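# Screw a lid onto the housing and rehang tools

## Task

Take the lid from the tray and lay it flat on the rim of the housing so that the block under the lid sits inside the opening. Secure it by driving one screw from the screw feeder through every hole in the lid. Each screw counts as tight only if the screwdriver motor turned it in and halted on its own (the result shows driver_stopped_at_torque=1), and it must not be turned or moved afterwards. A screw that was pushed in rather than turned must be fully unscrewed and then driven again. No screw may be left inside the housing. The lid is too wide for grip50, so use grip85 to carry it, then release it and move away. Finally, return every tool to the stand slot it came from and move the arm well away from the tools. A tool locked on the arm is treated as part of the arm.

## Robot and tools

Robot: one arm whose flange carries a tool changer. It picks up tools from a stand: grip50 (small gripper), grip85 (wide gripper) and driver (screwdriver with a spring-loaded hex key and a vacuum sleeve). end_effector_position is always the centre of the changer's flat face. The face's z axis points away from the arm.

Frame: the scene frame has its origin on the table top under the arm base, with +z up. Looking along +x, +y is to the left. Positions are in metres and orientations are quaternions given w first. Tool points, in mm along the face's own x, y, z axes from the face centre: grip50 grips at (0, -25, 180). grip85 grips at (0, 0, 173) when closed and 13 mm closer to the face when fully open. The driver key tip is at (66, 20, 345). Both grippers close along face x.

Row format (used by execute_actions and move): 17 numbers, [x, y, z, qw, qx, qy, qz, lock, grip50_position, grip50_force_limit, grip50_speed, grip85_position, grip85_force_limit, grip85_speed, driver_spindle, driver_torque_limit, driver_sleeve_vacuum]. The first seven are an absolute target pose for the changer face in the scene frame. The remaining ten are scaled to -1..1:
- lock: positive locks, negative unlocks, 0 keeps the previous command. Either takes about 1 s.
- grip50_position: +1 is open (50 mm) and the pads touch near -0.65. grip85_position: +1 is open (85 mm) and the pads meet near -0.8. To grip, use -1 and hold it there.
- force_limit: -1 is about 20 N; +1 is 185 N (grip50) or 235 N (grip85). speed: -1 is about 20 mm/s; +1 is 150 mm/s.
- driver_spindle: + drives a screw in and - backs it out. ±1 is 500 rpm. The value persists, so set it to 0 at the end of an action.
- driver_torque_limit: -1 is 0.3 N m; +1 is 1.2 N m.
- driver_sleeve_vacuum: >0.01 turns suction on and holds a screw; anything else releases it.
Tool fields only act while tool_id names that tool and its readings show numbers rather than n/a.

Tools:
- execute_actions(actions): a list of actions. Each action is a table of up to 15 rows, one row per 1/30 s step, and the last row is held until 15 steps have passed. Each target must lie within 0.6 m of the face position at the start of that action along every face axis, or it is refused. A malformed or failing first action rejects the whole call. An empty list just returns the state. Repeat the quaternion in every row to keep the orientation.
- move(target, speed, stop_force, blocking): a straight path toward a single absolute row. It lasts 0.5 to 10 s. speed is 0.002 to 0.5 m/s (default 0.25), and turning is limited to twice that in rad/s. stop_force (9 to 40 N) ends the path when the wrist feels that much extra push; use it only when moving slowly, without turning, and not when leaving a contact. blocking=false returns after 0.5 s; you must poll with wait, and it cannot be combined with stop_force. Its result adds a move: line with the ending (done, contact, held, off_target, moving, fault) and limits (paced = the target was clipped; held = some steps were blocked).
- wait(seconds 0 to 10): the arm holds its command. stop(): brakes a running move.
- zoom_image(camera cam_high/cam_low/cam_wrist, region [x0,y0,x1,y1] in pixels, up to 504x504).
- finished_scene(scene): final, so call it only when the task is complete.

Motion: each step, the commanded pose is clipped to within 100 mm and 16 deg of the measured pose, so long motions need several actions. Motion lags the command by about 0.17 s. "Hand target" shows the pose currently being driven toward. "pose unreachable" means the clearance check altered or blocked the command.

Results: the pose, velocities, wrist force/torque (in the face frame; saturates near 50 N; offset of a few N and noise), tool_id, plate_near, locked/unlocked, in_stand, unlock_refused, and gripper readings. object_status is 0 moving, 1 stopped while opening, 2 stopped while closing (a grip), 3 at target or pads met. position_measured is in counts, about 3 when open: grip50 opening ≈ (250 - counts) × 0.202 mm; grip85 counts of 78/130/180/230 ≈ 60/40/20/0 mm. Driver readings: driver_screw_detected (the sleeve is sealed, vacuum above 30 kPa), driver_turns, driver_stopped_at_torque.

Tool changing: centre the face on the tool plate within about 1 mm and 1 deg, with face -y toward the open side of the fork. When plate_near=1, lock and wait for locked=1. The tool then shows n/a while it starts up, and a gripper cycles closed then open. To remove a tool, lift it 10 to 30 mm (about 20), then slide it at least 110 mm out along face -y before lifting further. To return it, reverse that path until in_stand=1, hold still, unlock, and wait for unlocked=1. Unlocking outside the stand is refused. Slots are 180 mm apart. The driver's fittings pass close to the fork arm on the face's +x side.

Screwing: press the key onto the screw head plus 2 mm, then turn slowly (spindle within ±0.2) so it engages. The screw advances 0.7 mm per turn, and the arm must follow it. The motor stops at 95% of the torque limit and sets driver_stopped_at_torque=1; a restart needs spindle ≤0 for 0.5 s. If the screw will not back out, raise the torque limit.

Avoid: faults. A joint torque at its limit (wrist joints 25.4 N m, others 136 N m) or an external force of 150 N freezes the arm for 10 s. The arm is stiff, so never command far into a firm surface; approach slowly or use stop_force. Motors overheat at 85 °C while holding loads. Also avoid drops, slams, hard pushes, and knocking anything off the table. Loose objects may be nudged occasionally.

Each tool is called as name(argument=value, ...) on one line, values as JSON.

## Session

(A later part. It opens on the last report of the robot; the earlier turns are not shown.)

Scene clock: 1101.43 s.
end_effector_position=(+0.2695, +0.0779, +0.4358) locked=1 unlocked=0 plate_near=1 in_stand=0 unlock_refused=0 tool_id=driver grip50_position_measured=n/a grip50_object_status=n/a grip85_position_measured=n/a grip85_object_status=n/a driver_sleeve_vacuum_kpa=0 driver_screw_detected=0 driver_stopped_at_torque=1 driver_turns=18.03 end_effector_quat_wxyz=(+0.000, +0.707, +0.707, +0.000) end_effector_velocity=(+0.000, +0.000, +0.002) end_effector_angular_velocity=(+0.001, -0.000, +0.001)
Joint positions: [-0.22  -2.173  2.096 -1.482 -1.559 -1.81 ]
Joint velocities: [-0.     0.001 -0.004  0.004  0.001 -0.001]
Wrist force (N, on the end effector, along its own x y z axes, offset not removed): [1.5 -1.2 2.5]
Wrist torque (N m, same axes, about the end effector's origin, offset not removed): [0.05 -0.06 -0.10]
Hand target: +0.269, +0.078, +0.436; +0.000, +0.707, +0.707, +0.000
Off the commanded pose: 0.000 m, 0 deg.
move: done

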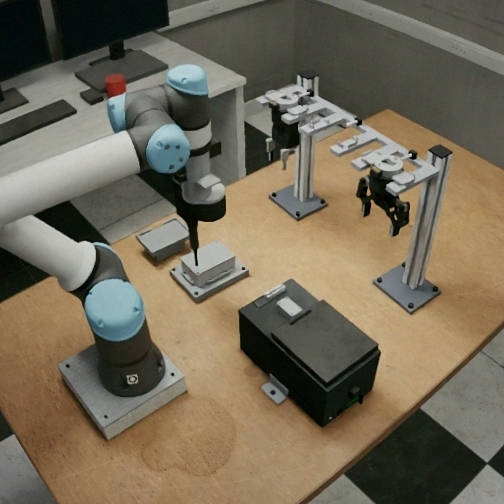

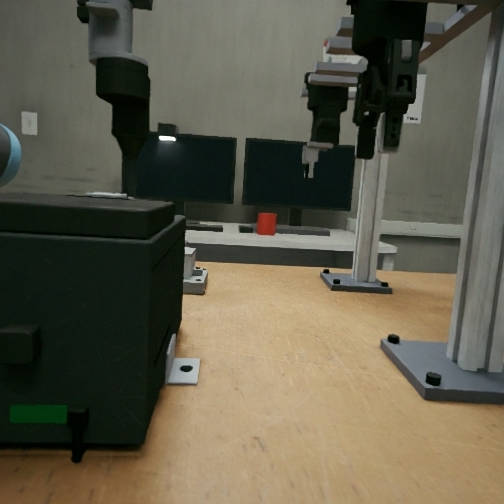

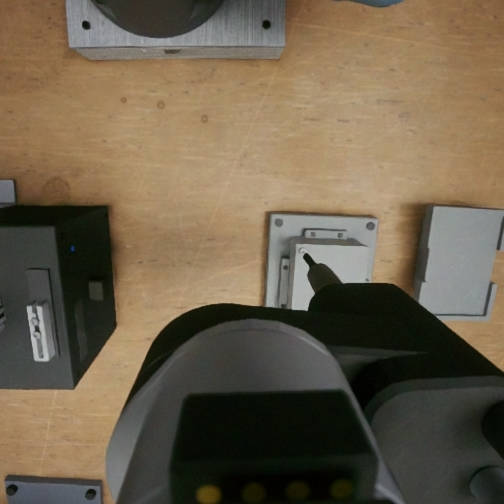

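move(target=[0.3172, -0.1647, 0.532, 0, 0.7071, 0.7071, 0, 0, 0, 0, 0, 0, 0, 0, 0, 0, 0], speed=0.15)

move(target=[0.3172, -0.1647, 0.5150, 0, 0.7071, 0.7071, 0, 0, 0, 0, 0, 0, 0, 0, 0, 0, 0], speed=0.015)

zoom_image(camera="cam_low", region=[112, 176, 152, 206])

zoom_image(camera="cam_wrist", region=[288, 236, 324, 272])

Scene clock: 1113.70 s.
end_effector_position=(+0.3176, -0.1648, +0.5318) locked=1 unlocked=0 plate_near=1 in_stand=0 unlock_refused=0 tool_id=driver grip50_position_measured=n/a grip50_object_status=n/a grip85_position_measured=n/a grip85_object_status=n/a driver_sleeve_vacuum_kpa=0 driver_screw_detected=0 driver_stopped_at_torque=1 driver_turns=18.03 end_effector_quat_wxyz=(+0.000, +0.707, +0.707, +0.001) end_effector_velocity=(+0.000, -0.002, +0.001) end_effector_angular_velocity=(-0.001, +0.001, -0.001)
Joint positions: [-0.847 -1.914  1.728 -1.369 -1.567 -2.436]
Joint velocities: [-0.003  0.004 -0.004  0.001 -0.001 -0.002]
Wrist force (N, on the end effector, along its own x y z axes, offset not removed): [2.4 -1.5 3.8]
Wrist torque (N m, same axes, about the end effector's origin, offset not removed): [0.01 -0.33 0.15]
Hand target: +0.318, -0.165, +0.532; +0.000, +0.707, +0.707, +0.001
Off the commanded pose: 0.000 m, 0 deg.
move: done

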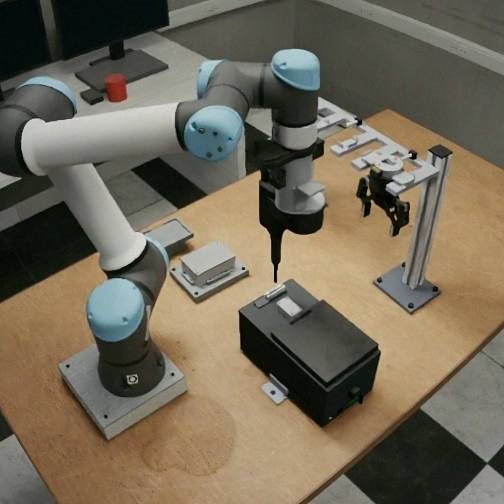

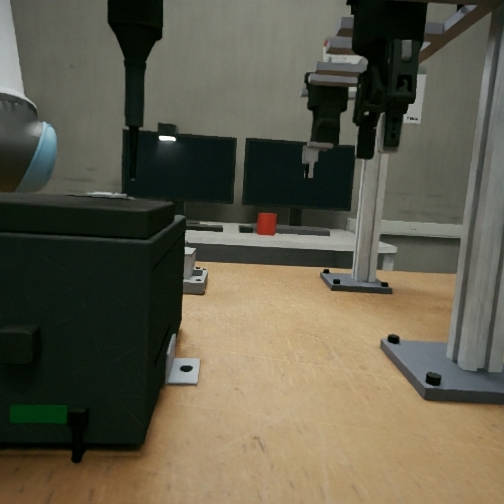

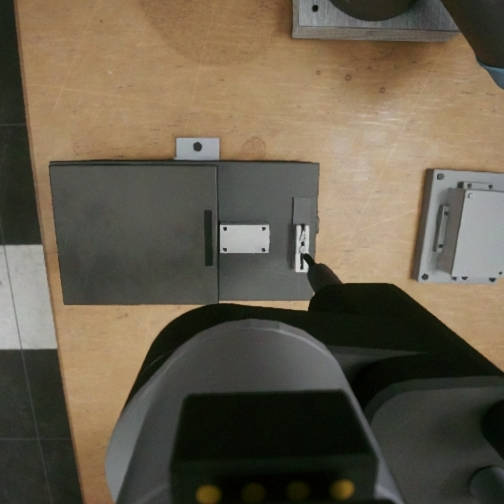

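Scene clock: 1115.07 s.
end_effector_position=(+0.3172, -0.1647, +0.5152) locked=1 unlocked=0 plate_near=1 in_stand=0 unlock_refused=0 tool_id=driver grip50_position_measured=n/a grip50_object_status=n/a grip85_position_measured=n/a grip85_object_status=n/a driver_sleeve_vacuum_kpa=0 driver_screw_detected=0 driver_stopped_at_torque=1 driver_turns=18.03 end_effector_quat_wxyz=(-0.000, +0.707, +0.707, +0.000) end_effector_velocity=(+0.000, +0.000, -0.002) end_effector_angular_velocity=(+0.001, +0.000, +0.001)
Joint positions: [-0.846 -1.922  1.776 -1.408 -1.569 -2.436]
Joint velocities: [ 0.    -0.     0.005 -0.004  0.    -0.001]
Wrist force (N, on the end effector, along its own x y z axes, offset not removed): [-1.0 -2.4 5.4]
Wrist torque (N m, same axes, about the end effector's origin, offset not removed): [-0.08 0.06 0.04]
Hand target: +0.317, -0.165, +0.515; -0.000, +0.707, +0.707, -0.000
Off the commanded pose: 0.000 m, 0 deg.
move: done

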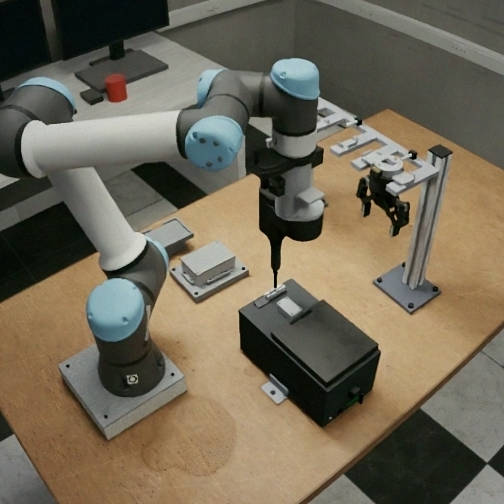

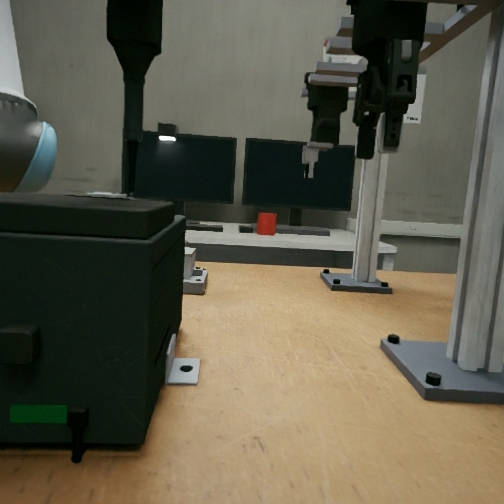

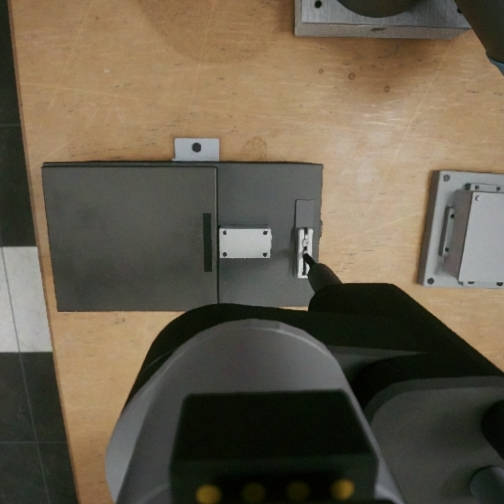

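Region (112, 176, 152, 206) of cam_low's 504x504 image, scaled by 12.600, with more detail than that image has; it fills the top 378 rows of this view, and the rest is white.

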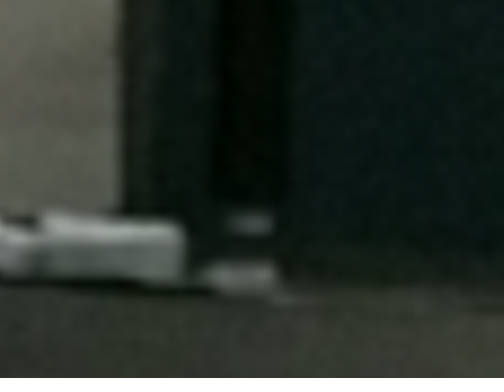

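Region (288, 236, 324, 272) of cam_wrist's 504x504 image, scaled by 14.000, with more detail than that image has.

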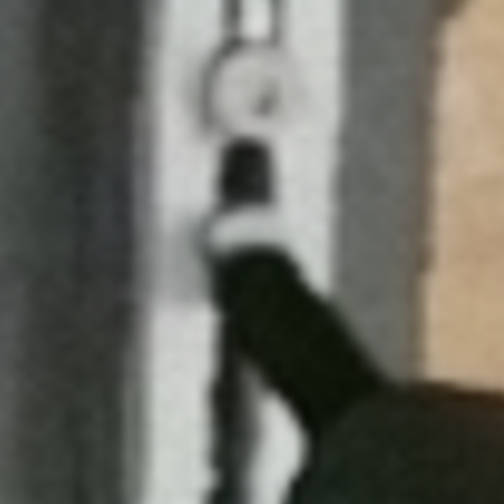

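move(target=[0.3163, -0.1647, 0.5137, 0, 0.7071, 0.7071, 0, 0, 0, 0, 0, 0, 0, 0, 0, 0, 0], speed=0.004)

zoom_image(camera="cam_low", region=[112, 176, 152, 206])

zoom_image(camera="cam_wrist", region=[288, 236, 324, 272])

Scene clock: 1124.73 s.
end_effector_position=(+0.3163, -0.1647, +0.5137) locked=1 unlocked=0 plate_near=1 in_stand=0 unlock_refused=0 tool_id=driver grip50_position_measured=n/a grip50_object_status=n/a grip85_position_measured=n/a grip85_object_status=n/a driver_sleeve_vacuum_kpa=0 driver_screw_detected=0 driver_stopped_at_torque=1 driver_turns=18.03 end_effector_quat_wxyz=(-0.000, +0.707, +0.707, +0.000) end_effector_velocity=(-0.000, +0.000, -0.001) end_effector_angular_velocity=(+0.001, +0.000, +0.000)
Joint positions: [-0.848 -1.925  1.781 -1.411 -1.569 -2.438]
Joint velocities: [-0.001 -0.001  0.003 -0.001  0.    -0.001]
Wrist force (N, on the end effector, along its own x y z axes, offset not removed): [1.6 -3.1 -0.4]
Wrist torque (N m, same axes, about the end effector's origin, offset not removed): [-0.03 -0.01 -0.06]
Hand target: +0.316, -0.165, +0.514; +0.000, +0.707, +0.707, +0.000
Off the commanded pose: 0.000 m, 0 deg.
move: done

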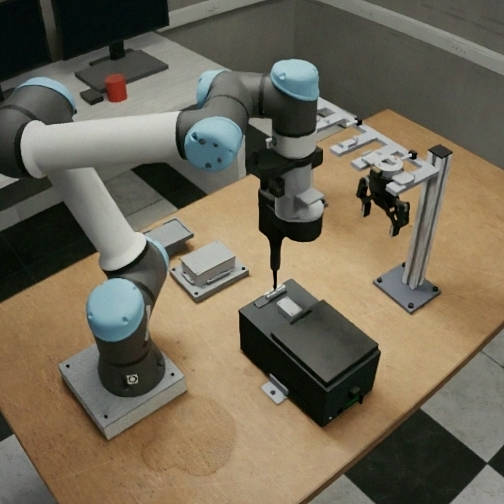

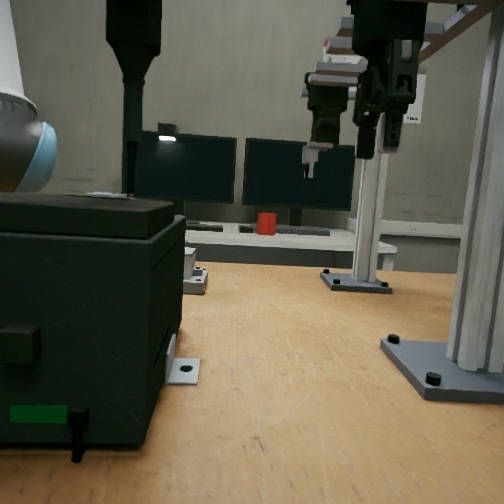

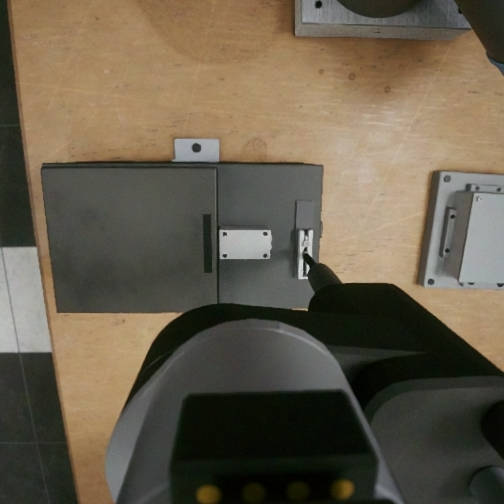

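Region (112, 176, 152, 206) of cam_low's 504x504 image, scaled by 12.600, with more detail than that image has; it fills the top 378 rows of this view, and the rest is white.

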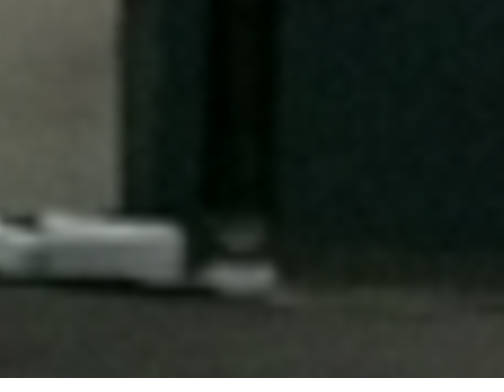

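Region (288, 236, 324, 272) of cam_wrist's 504x504 image, scaled by 14.000, with more detail than that image has.

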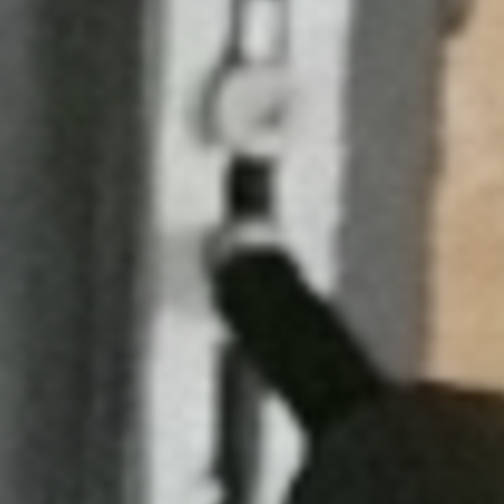

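execute_actions(actions=[[[0.3163, -0.1646, 0.5128, 0, 0.7071, 0.7071, 0, 0, 0, 0, 0, 0, 0, 0, 0.06, 0, 0]], [[0.3163, -0.1646, 0.5123, 0, 0.7071, 0.7071, 0, 0, 0, 0, 0, 0, 0, 0, 0.06, 0, 0]], [[0.3163, -0.1646, 0.5118, 0, 0.7071, 0.7071, 0, 0, 0, 0, 0, 0, 0, 0, 0.06, 0, 1]], [[0.3163, -0.1646, 0.5112, 0, 0.7071, 0.7071, 0, 0, 0, 0, 0, 0, 0, 0, 0.06, 0, 1]], [[0.3163, -0.1646, 0.5106, 0, 0.7071, 0.7071, 0, 0, 0, 0, 0, 0, 0, 0, 0.06, 0, 1]], [[0.3163, -0.1646, 0.5106, 0, 0.7071, 0.7071, 0, 0, 0, 0, 0, 0, 0, 0, 0, 0, 1]]])

zoom_image(camera="cam_low", region=[112, 176, 152, 206])

Scene clock: 1140.03 s.
end_effector_position=(+0.3163, -0.1646, +0.5106) locked=1 unlocked=0 plate_near=1 in_stand=0 unlock_refused=0 tool_id=driver grip50_position_measured=n/a grip50_object_status=n/a grip85_position_measured=n/a grip85_object_status=n/a driver_sleeve_vacuum_kpa=39 driver_screw_detected=1 driver_stopped_at_torque=0 driver_turns=19.28 end_effector_quat_wxyz=(+0.000, +0.707, +0.707, -0.000) end_effector_velocity=(+0.000, +0.000, -0.001) end_effector_angular_velocity=(+0.002, +0.000, +0.001)
Joint positions: [-0.848 -1.926  1.79  -1.418 -1.569 -2.438]
Joint velocities: [ 0.001  0.     0.001  0.     0.001 -0.   ]
Wrist force (N, on the end effector, along its own x y z axes, offset not removed): [-0.8 -2.9 0.3]
Wrist torque (N m, same axes, about the end effector's origin, offset not removed): [-0.09 0.14 0.16]
Hand target: +0.316, -0.165, +0.511; +0.000, +0.707, +0.707, -0.000
Off the commanded pose: 0.000 m, 0 deg.
Step readings (end_effector_position; steps 1 to 15: 1st action; 16 to 30: 2nd action; 31 to 45: 3rd action; 46 to 60: 4th action; 61 to 75: 5th action; 76 to 90: 6th action):
0: (+0.3163, -0.1647, +0.5137)
1: (+0.3163, -0.1647, +0.5137)
2: (+0.3163, -0.1647, +0.5136)
4: (+0.3163, -0.1647, +0.5132)
8: (+0.3163, -0.1647, +0.5129)
15: (+0.3163, -0.1646, +0.5128)
16: (+0.3163, -0.1646, +0.5128)
17: (+0.3163, -0.1646, +0.5127)
19: (+0.3163, -0.1646, +0.5125)
23: (+0.3163, -0.1646, +0.5124)
30: (+0.3163, -0.1646, +0.5123)
31: (+0.3163, -0.1646, +0.5123)
32: (+0.3163, -0.1646, +0.5122)
34: (+0.3163, -0.1646, +0.5120)
38: (+0.3163, -0.1646, +0.5118)
45: (+0.3163, -0.1646, +0.5118)
46: (+0.3163, -0.1646, +0.5118)
47: (+0.3163, -0.1646, +0.5117)
49: (+0.3163, -0.1646, +0.5115)
53: (+0.3163, -0.1646, +0.5113)
60: (+0.3163, -0.1646, +0.5112)
61: (+0.3163, -0.1646, +0.5112)
62: (+0.3163, -0.1646, +0.5111)
64: (+0.3163, -0.1646, +0.5109)
68: (+0.3163, -0.1646, +0.5107)
75: (+0.3163, -0.1646, +0.5106)
76: (+0.3163, -0.1646, +0.5106)
77: (+0.3163, -0.1646, +0.5106)
79: (+0.3163, -0.1646, +0.5106)
83: (+0.3163, -0.1646, +0.5106)
90: end_effector_position above

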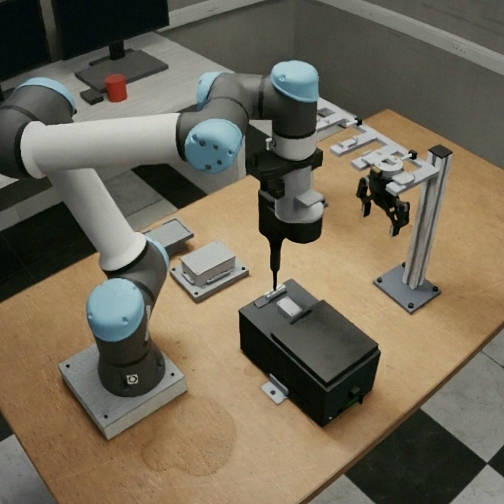

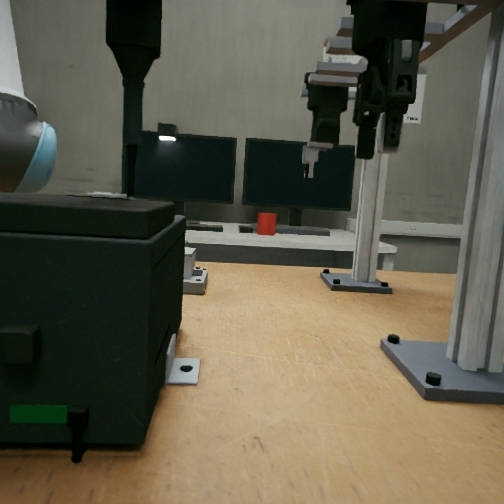

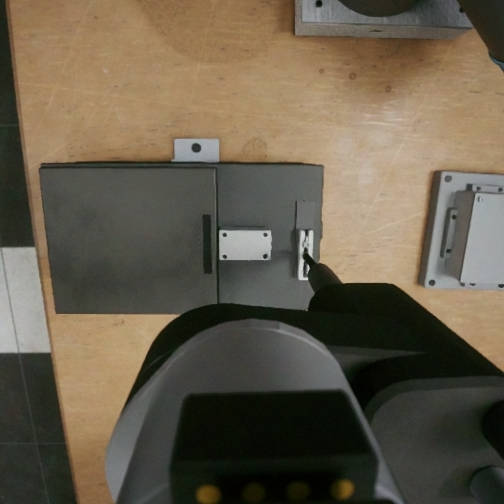

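Region (112, 176, 152, 206) of cam_low's 504x504 image, scaled by 12.600, with more detail than that image has; it fills the top 378 rows of this view, and the rest is white.

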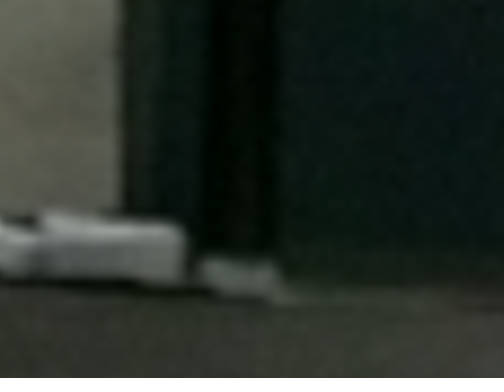

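Screw 2 is held. Lift and move to H2.

move(target=[0.3163, -0.1646, 0.535, 0, 0.7071, 0.7071, 0, 0, 0, 0, 0, 0, 0, 0, 0, 0, 1], speed=0.02)

move(target=[0.37825, 0.13905, 0.445, 0, 0.7071, 0.7071, 0, 0, 0, 0, 0, 0, 0, 0, 0, 0, 1], speed=0.12)

move(target=[0.37825, 0.13905, 0.436, 0, 0.7071, 0.7071, 0, 0, 0, 0, 0, 0, 0, 0, 0, 0, 1], speed=0.01)

zoom_image(camera="cam_wrist", region=[288, 236, 324, 272])

Scene clock: 1147.83 s.
end_effector_position=(+0.3163, -0.1646, +0.5349) locked=1 unlocked=0 plate_near=1 in_stand=0 unlock_refused=0 tool_id=driver grip50_position_measured=n/a grip50_object_status=n/a grip85_position_measured=n/a grip85_object_status=n/a driver_sleeve_vacuum_kpa=39 driver_screw_detected=1 driver_stopped_at_torque=0 driver_turns=19.28 end_effector_quat_wxyz=(+0.000, +0.707, +0.707, +0.000) end_effector_velocity=(+0.000, +0.000, +0.002) end_effector_angular_velocity=(+0.000, +0.001, +0.002)
Joint positions: [-0.848 -1.916  1.721 -1.36  -1.569 -2.438]
Joint velocities: [ 0.     0.001 -0.005  0.005 -0.    -0.001]
Wrist force (N, on the end effector, along its own x y z axes, offset not removed): [0.8 -2.7 2.7]
Wrist torque (N m, same axes, about the end effector's origin, offset not removed): [-0.03 -0.02 0.16]
Hand target: +0.316, -0.165, +0.535; +0.000, +0.707, +0.707, +0.000
Off the commanded pose: 0.000 m, 0 deg.
move: done

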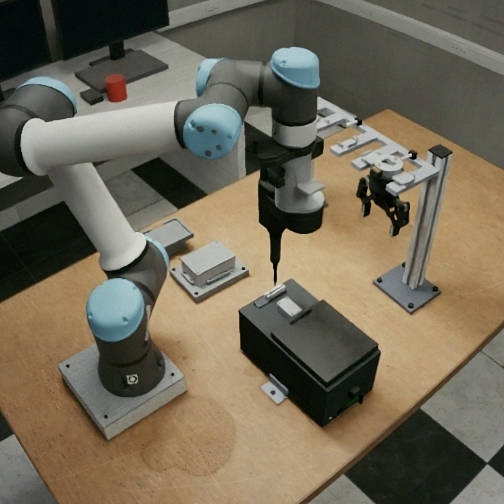

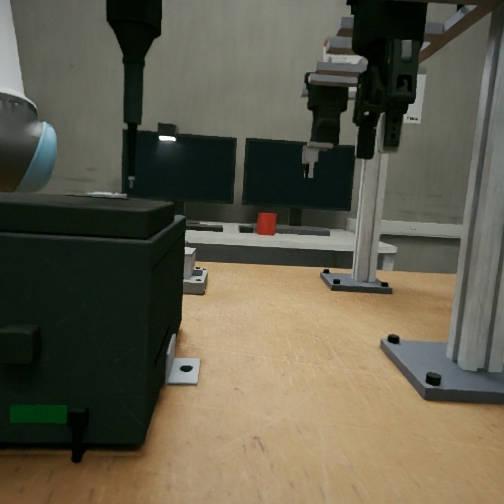

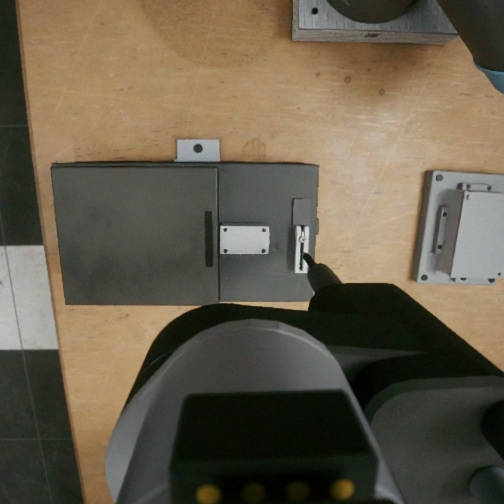

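Scene clock: 1151.03 s.
end_effector_position=(+0.3776, +0.1394, +0.4449) locked=1 unlocked=0 plate_near=1 in_stand=0 unlock_refused=0 tool_id=driver grip50_position_measured=n/a grip50_object_status=n/a grip85_position_measured=n/a grip85_object_status=n/a driver_sleeve_vacuum_kpa=39 driver_screw_detected=1 driver_stopped_at_torque=0 driver_turns=19.28 end_effector_quat_wxyz=(-0.000, +0.707, +0.707, -0.001) end_effector_velocity=(+0.001, +0.001, -0.000) end_effector_angular_velocity=(-0.001, +0.000, +0.000)
Joint positions: [ 0.015 -1.83   1.885 -1.615 -1.558 -1.575]
Joint velocities: [ 0.004  0.003 -0.001 -0.001 -0.001  0.003]
Wrist force (N, on the end effector, along its own x y z axes, offset not removed): [-0.1 -0.2 0.3]
Wrist torque (N m, same axes, about the end effector's origin, offset not removed): [0.10 0.03 0.00]
Hand target: +0.378, +0.140, +0.445; -0.000, +0.707, +0.707, -0.001
Off the commanded pose: 0.001 m, 0 deg.
move: done

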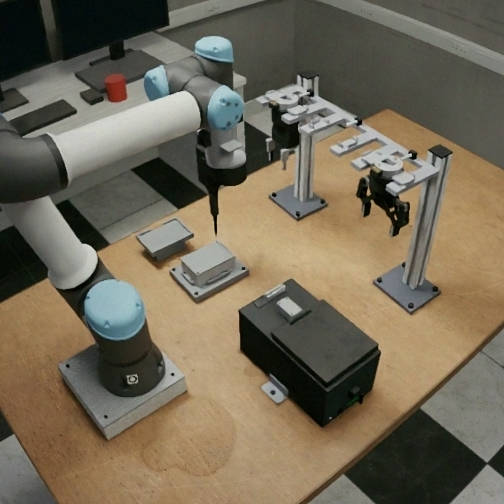

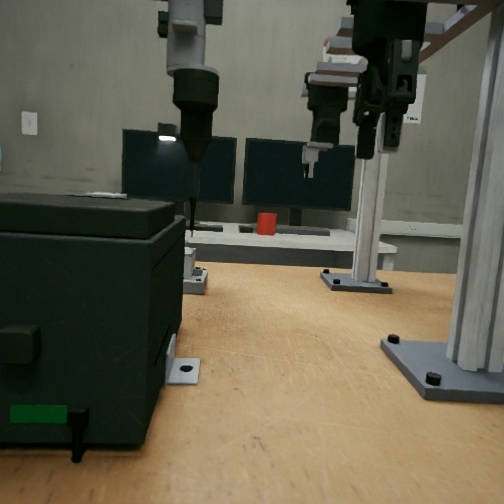

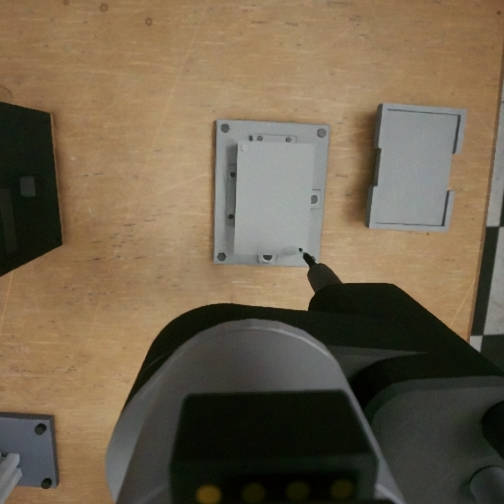

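Scene clock: 1152.17 s.
end_effector_position=(+0.3782, +0.1391, +0.4362) locked=1 unlocked=0 plate_near=1 in_stand=0 unlock_refused=0 tool_id=driver grip50_position_measured=n/a grip50_object_status=n/a grip85_position_measured=n/a grip85_object_status=n/a driver_sleeve_vacuum_kpa=39 driver_screw_detected=1 driver_stopped_at_torque=0 driver_turns=19.28 end_effector_quat_wxyz=(-0.000, +0.707, +0.707, -0.000) end_effector_velocity=(+0.000, -0.000, -0.002) end_effector_angular_velocity=(-0.000, -0.000, -0.001)
Joint positions: [ 0.014 -1.828  1.907 -1.641 -1.557 -1.576]
Joint velocities: [-0.     0.     0.005 -0.005 -0.     0.   ]
Wrist force (N, on the end effector, along its own x y z axes, offset not removed): [-0.8 -1.8 -1.6]
Wrist torque (N m, same axes, about the end effector's origin, offset not removed): [-0.19 0.10 0.20]
Hand target: +0.378, +0.139, +0.436; -0.000, +0.707, +0.707, +0.000
Off the commanded pose: 0.000 m, 0 deg.
move: done

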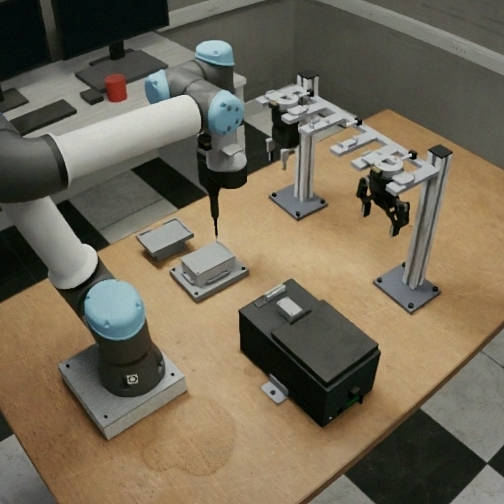

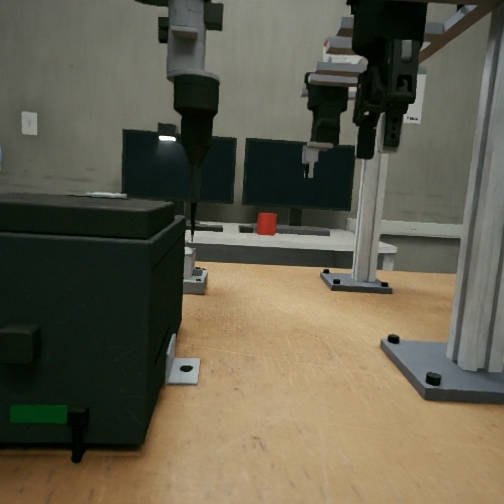

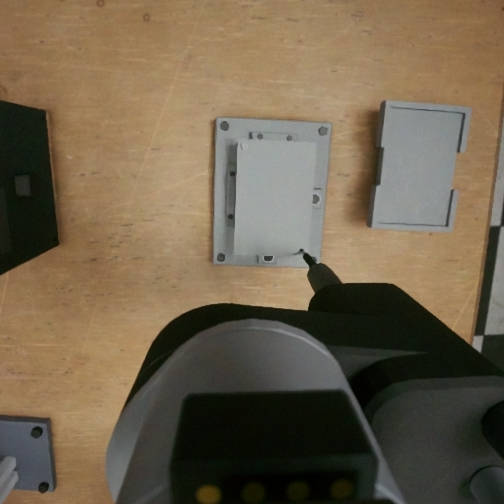

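Region (288, 236, 324, 272) of cam_wrist's 504x504 image, scaled by 14.000, with more detail than that image has.

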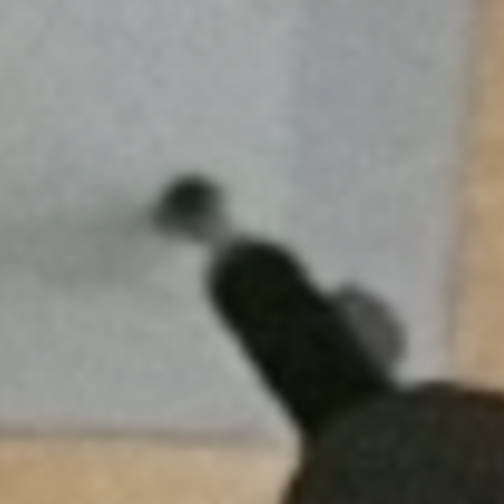

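zoom_image(camera="cam_low", region=[172, 215, 222, 265])

Region (172, 215, 222, 265) of cam_low's 504x504 image, scaled by 10.080, with more detail than that image has.

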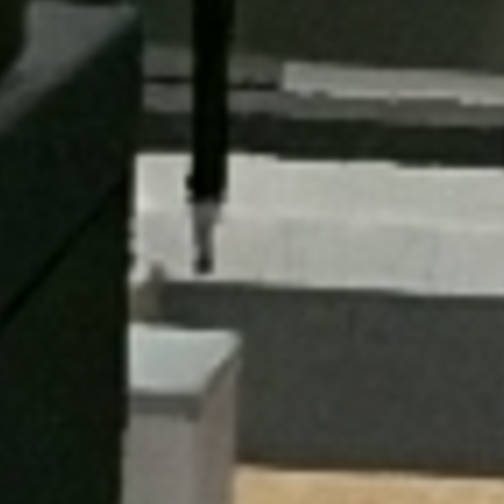

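move(target=[0.37855, 0.1386, 0.432, 0, 0.7071, 0.7071, 0, 0, 0, 0, 0, 0, 0, 0, 0, 0, 1], speed=0.006)

zoom_image(camera="cam_wrist", region=[288, 236, 324, 272])

Scene clock: 1163.30 s.
end_effector_position=(+0.3785, +0.1386, +0.4321) locked=1 unlocked=0 plate_near=1 in_stand=0 unlock_refused=0 tool_id=driver grip50_position_measured=n/a grip50_object_status=n/a grip85_position_measured=n/a grip85_object_status=n/a driver_sleeve_vacuum_kpa=39 driver_screw_detected=1 driver_stopped_at_torque=0 driver_turns=19.28 end_effector_quat_wxyz=(-0.000, +0.707, +0.707, +0.000) end_effector_velocity=(-0.000, +0.000, -0.001) end_effector_angular_velocity=(+0.001, +0.001, +0.001)
Joint positions: [ 0.013 -1.827  1.916 -1.651 -1.557 -1.577]
Joint velocities: [ 0.     0.001  0.003 -0.003  0.001 -0.001]
Wrist force (N, on the end effector, along its own x y z axes, offset not removed): [-1.5 -5.3 2.4]
Wrist torque (N m, same axes, about the end effector's origin, offset not removed): [-0.33 0.16 0.12]
Hand target: +0.379, +0.139, +0.432; -0.000, +0.707, +0.707, +0.000
Off the commanded pose: 0.000 m, 0 deg.
move: done

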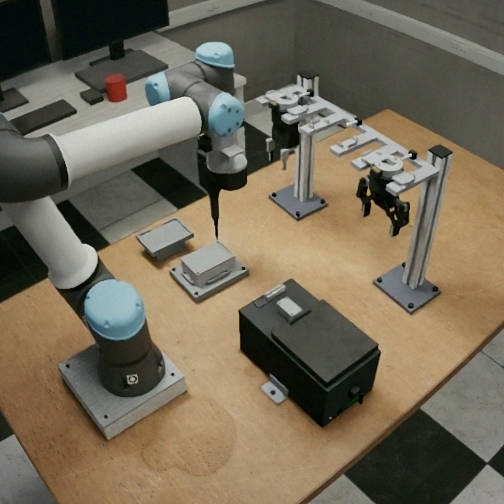

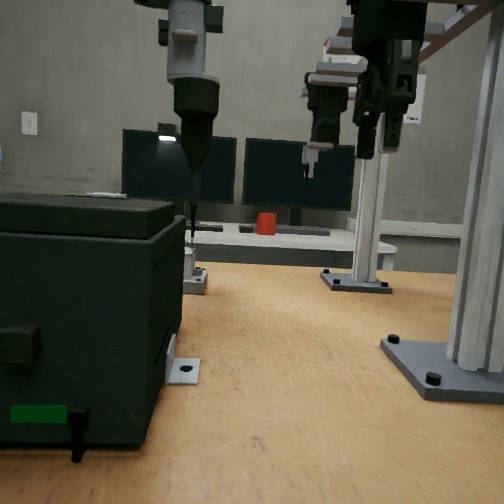

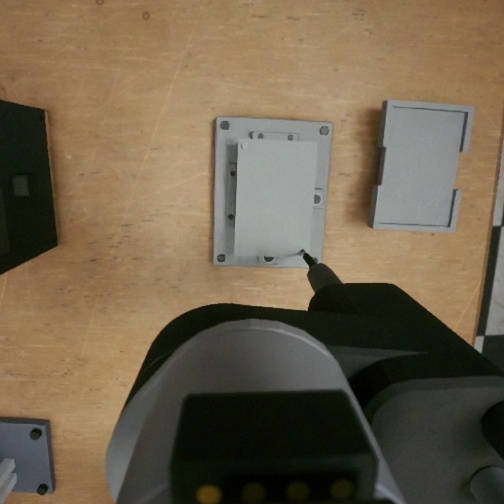

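Region (288, 236, 324, 272) of cam_wrist's 504x504 image, scaled by 14.000, with more detail than that image has.

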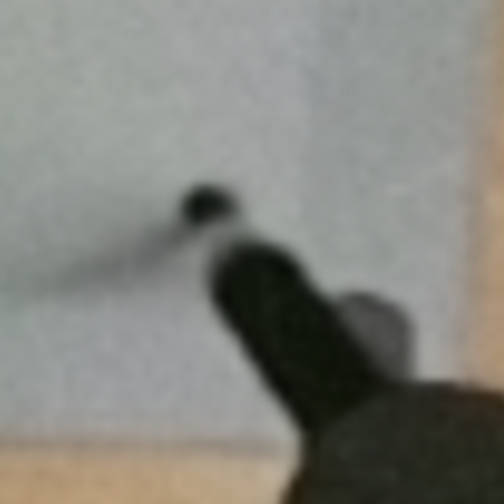

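move(target=[0.37865, 0.1389, 0.4215, 0, 0.7071, 0.7071, 0, 0, 0, 0, 0, 0, 0, 0, 0, 0, 1], speed=0.004, stop_force=9)

zoom_image(camera="cam_wrist", region=[288, 236, 324, 272])

zoom_image(camera="cam_low", region=[172, 215, 222, 265])

Scene clock: 1175.20 s.
end_effector_position=(+0.3786, +0.1389, +0.4216) locked=1 unlocked=0 plate_near=1 in_stand=0 unlock_refused=0 tool_id=driver grip50_position_measured=n/a grip50_object_status=n/a grip85_position_measured=n/a grip85_object_status=n/a driver_sleeve_vacuum_kpa=39 driver_screw_detected=1 driver_stopped_at_torque=0 driver_turns=19.28 end_effector_quat_wxyz=(-0.000, +0.707, +0.707, -0.000) end_effector_velocity=(-0.000, +0.000, -0.001) end_effector_angular_velocity=(+0.000, +0.001, +0.001)
Joint positions: [ 0.014 -1.824  1.941 -1.679 -1.557 -1.575]
Joint velocities: [ 0.001  0.001  0.002 -0.001  0.    -0.   ]
Wrist force (N, on the end effector, along its own x y z axes, offset not removed): [1.6 -3.7 4.5]
Wrist torque (N m, same axes, about the end effector's origin, offset not removed): [-0.05 -0.21 -0.11]
Hand target: +0.379, +0.139, +0.422; +0.000, +0.707, +0.707, -0.000
Off the commanded pose: 0.000 m, 0 deg.
move: done

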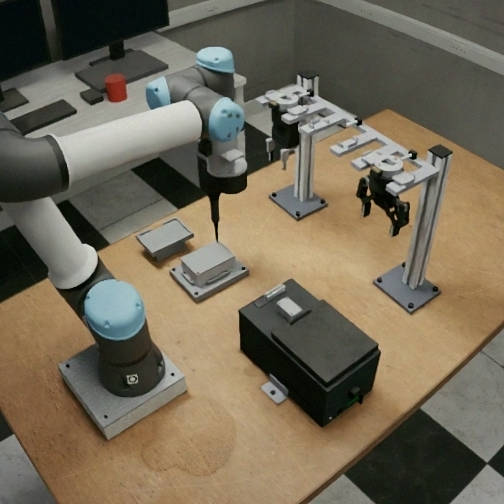

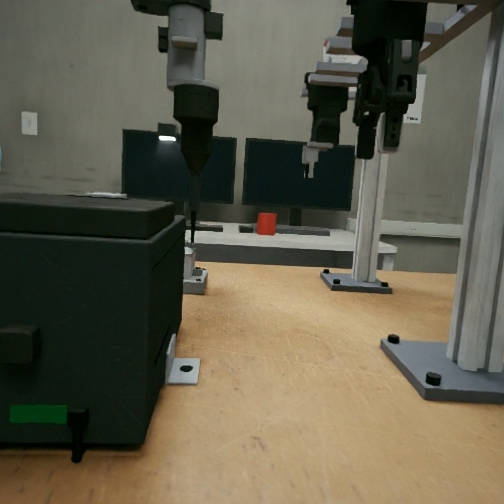

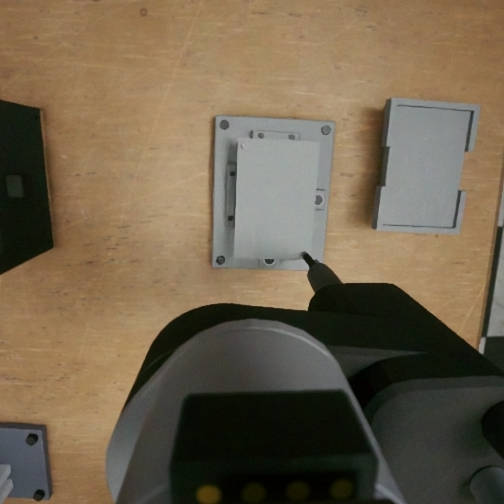

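Region (288, 236, 324, 272) of cam_wrist's 504x504 image, scaled by 14.000, with more detail than that image has.

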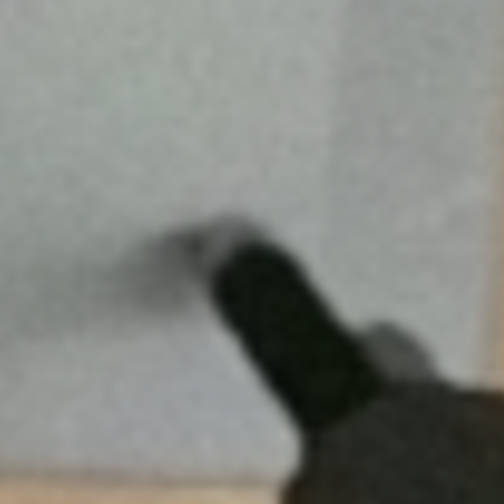

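Region (172, 215, 222, 265) of cam_low's 504x504 image, scaled by 10.080, with more detail than that image has.

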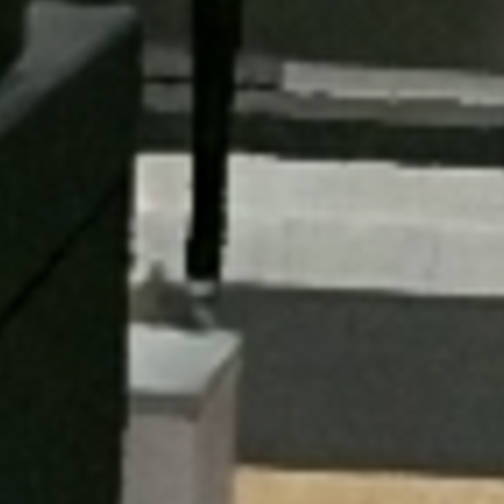

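execute_actions(actions=[[[0.37865, 0.1389, 0.42092, 0, 0.7071, 0.7071, 0, 0, 0, 0, 0, 0, 0, 0, 0.2, 0, 1]], [[0.37865, 0.1389, 0.42033, 0, 0.7071, 0.7071, 0, 0, 0, 0, 0, 0, 0, 0, 0.2, 0, 1]], [[0.37865, 0.1389, 0.41975, 0, 0.7071, 0.7071, 0, 0, 0, 0, 0, 0, 0, 0, 0.2, 0, 1]], [[0.37865, 0.1389, 0.41917, 0, 0.7071, 0.7071, 0, 0, 0, 0, 0, 0, 0, 0, 0.2, 0, 1]], [[0.37865, 0.1389, 0.4183, 0, 0.7071, 0.7071, 0, 0, 0, 0, 0, 0, 0, 0, 0.3, 0, 1]], [[0.37865, 0.1389, 0.41742, 0, 0.7071, 0.7071, 0, 0, 0, 0, 0, 0, 0, 0, 0.3, 0, 1]], [[0.37865, 0.1389, 0.41655, 0, 0.7071, 0.7071, 0, 0, 0, 0, 0, 0, 0, 0, 0.3, 0, 1]], [[0.37865, 0.1389, 0.41567, 0, 0.7071, 0.7071, 0, 0, 0, 0, 0, 0, 0, 0, 0.3, 0, 1]], [[0.37865, 0.1389, 0.41567, 0, 0.7071, 0.7071, 0, 0, 0, 0, 0, 0, 0, 0, 0, 0, 1]]])

zoom_image(camera="cam_low", region=[172, 215, 222, 265])

Scene clock: 1193.50 s.
end_effector_position=(+0.3786, +0.1389, +0.4157) locked=1 unlocked=0 plate_near=1 in_stand=0 unlock_refused=0 tool_id=driver grip50_position_measured=n/a grip50_object_status=n/a grip85_position_measured=n/a grip85_object_status=n/a driver_sleeve_vacuum_kpa=40 driver_screw_detected=1 driver_stopped_at_torque=0 driver_turns=27.54 end_effector_quat_wxyz=(+0.000, +0.707, +0.707, -0.000) end_effector_velocity=(-0.000, +0.000, -0.000) end_effector_angular_velocity=(+0.000, +0.001, -0.000)
Joint positions: [ 0.014 -1.822  1.955 -1.695 -1.557 -1.575]
Joint velocities: [ 0. -0.  0.  0.  0.  0.]
Wrist force (N, on the end effector, along its own x y z axes, offset not removed): [0.8 -2.9 -2.8]
Wrist torque (N m, same axes, about the end effector's origin, offset not removed): [0.04 -0.19 0.08]
Hand target: +0.379, +0.139, +0.416; +0.000, +0.707, +0.707, -0.000
Off the commanded pose: 0.000 m, 0 deg.
Step readings (end_effector_position; steps 1 to 15: 1st action; 16 to 30: 2nd action; 31 to 45: 3rd action; 46 to 60: 4th action; 61 to 75: 5th action; 76 to 90: 6th action; 91 to 105: 7th action; 106 to 120: 8th action; 121 to 135: 9th action):
0: (+0.3786, +0.1389, +0.4215)
1: (+0.3786, +0.1389, +0.4215)
2: (+0.3786, +0.1389, +0.4214)
4: (+0.3786, +0.1389, +0.4212)
8: (+0.3786, +0.1389, +0.4210)
15: (+0.3786, +0.1389, +0.4209)
16: (+0.3786, +0.1389, +0.4209)
17: (+0.3787, +0.1389, +0.4208)
19: (+0.3786, +0.1389, +0.4206)
23: (+0.3786, +0.1389, +0.4204)
30: (+0.3786, +0.1389, +0.4203)
31: (+0.3786, +0.1389, +0.4203)
32: (+0.3787, +0.1389, +0.4202)
34: (+0.3786, +0.1389, +0.4200)
38: (+0.3786, +0.1389, +0.4198)
45: (+0.3786, +0.1389, +0.4198)
46: (+0.3786, +0.1389, +0.4198)
47: (+0.3787, +0.1389, +0.4197)
49: (+0.3786, +0.1389, +0.4194)
53: (+0.3786, +0.1389, +0.4192)
60: (+0.3786, +0.1389, +0.4192)
61: (+0.3786, +0.1389, +0.4192)
62: (+0.3787, +0.1389, +0.4190)
64: (+0.3786, +0.1389, +0.4187)
68: (+0.3786, +0.1389, +0.4184)
75: (+0.3786, +0.1389, +0.4183)
76: (+0.3786, +0.1389, +0.4183)
77: (+0.3787, +0.1389, +0.4182)
79: (+0.3787, +0.1389, +0.4178)
83: (+0.3787, +0.1389, +0.4175)
90: (+0.3786, +0.1389, +0.4174)
91: (+0.3786, +0.1389, +0.4174)
92: (+0.3787, +0.1389, +0.4173)
94: (+0.3786, +0.1389, +0.4169)
98: (+0.3786, +0.1389, +0.4166)
105: (+0.3786, +0.1389, +0.4166)
106: (+0.3786, +0.1389, +0.4165)
107: (+0.3787, +0.1389, +0.4164)
109: (+0.3786, +0.1389, +0.4161)
113: (+0.3786, +0.1389, +0.4158)
120: (+0.3786, +0.1389, +0.4157)
121: (+0.3786, +0.1389, +0.4157)
122: (+0.3786, +0.1389, +0.4157)
124: (+0.3786, +0.1389, +0.4157)
128: (+0.3786, +0.1389, +0.4157)
135: end_effector_position above

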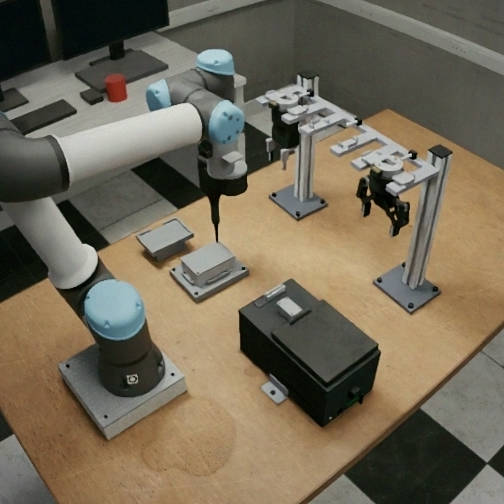

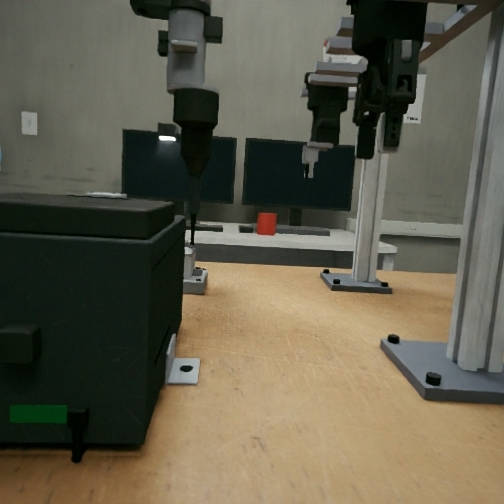

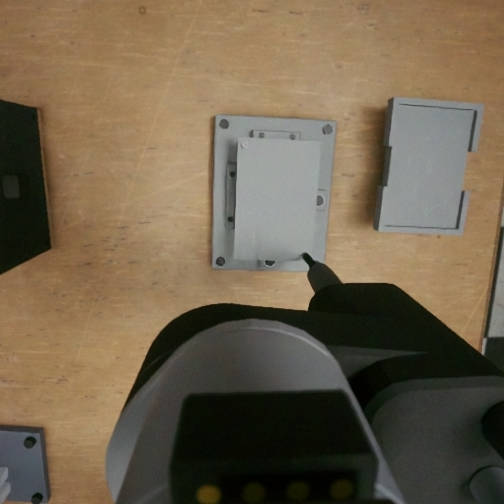

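Region (172, 215, 222, 265) of cam_low's 504x504 image, scaled by 10.080, with more detail than that image has.

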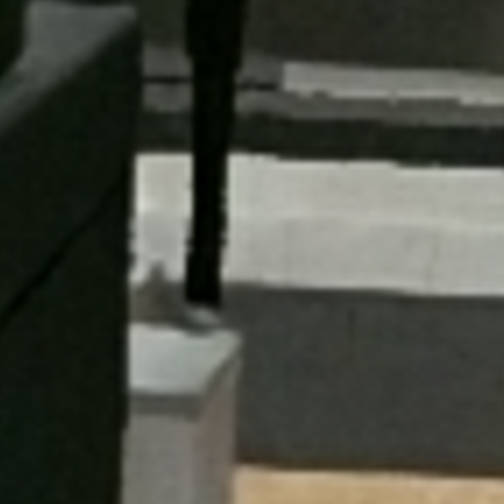

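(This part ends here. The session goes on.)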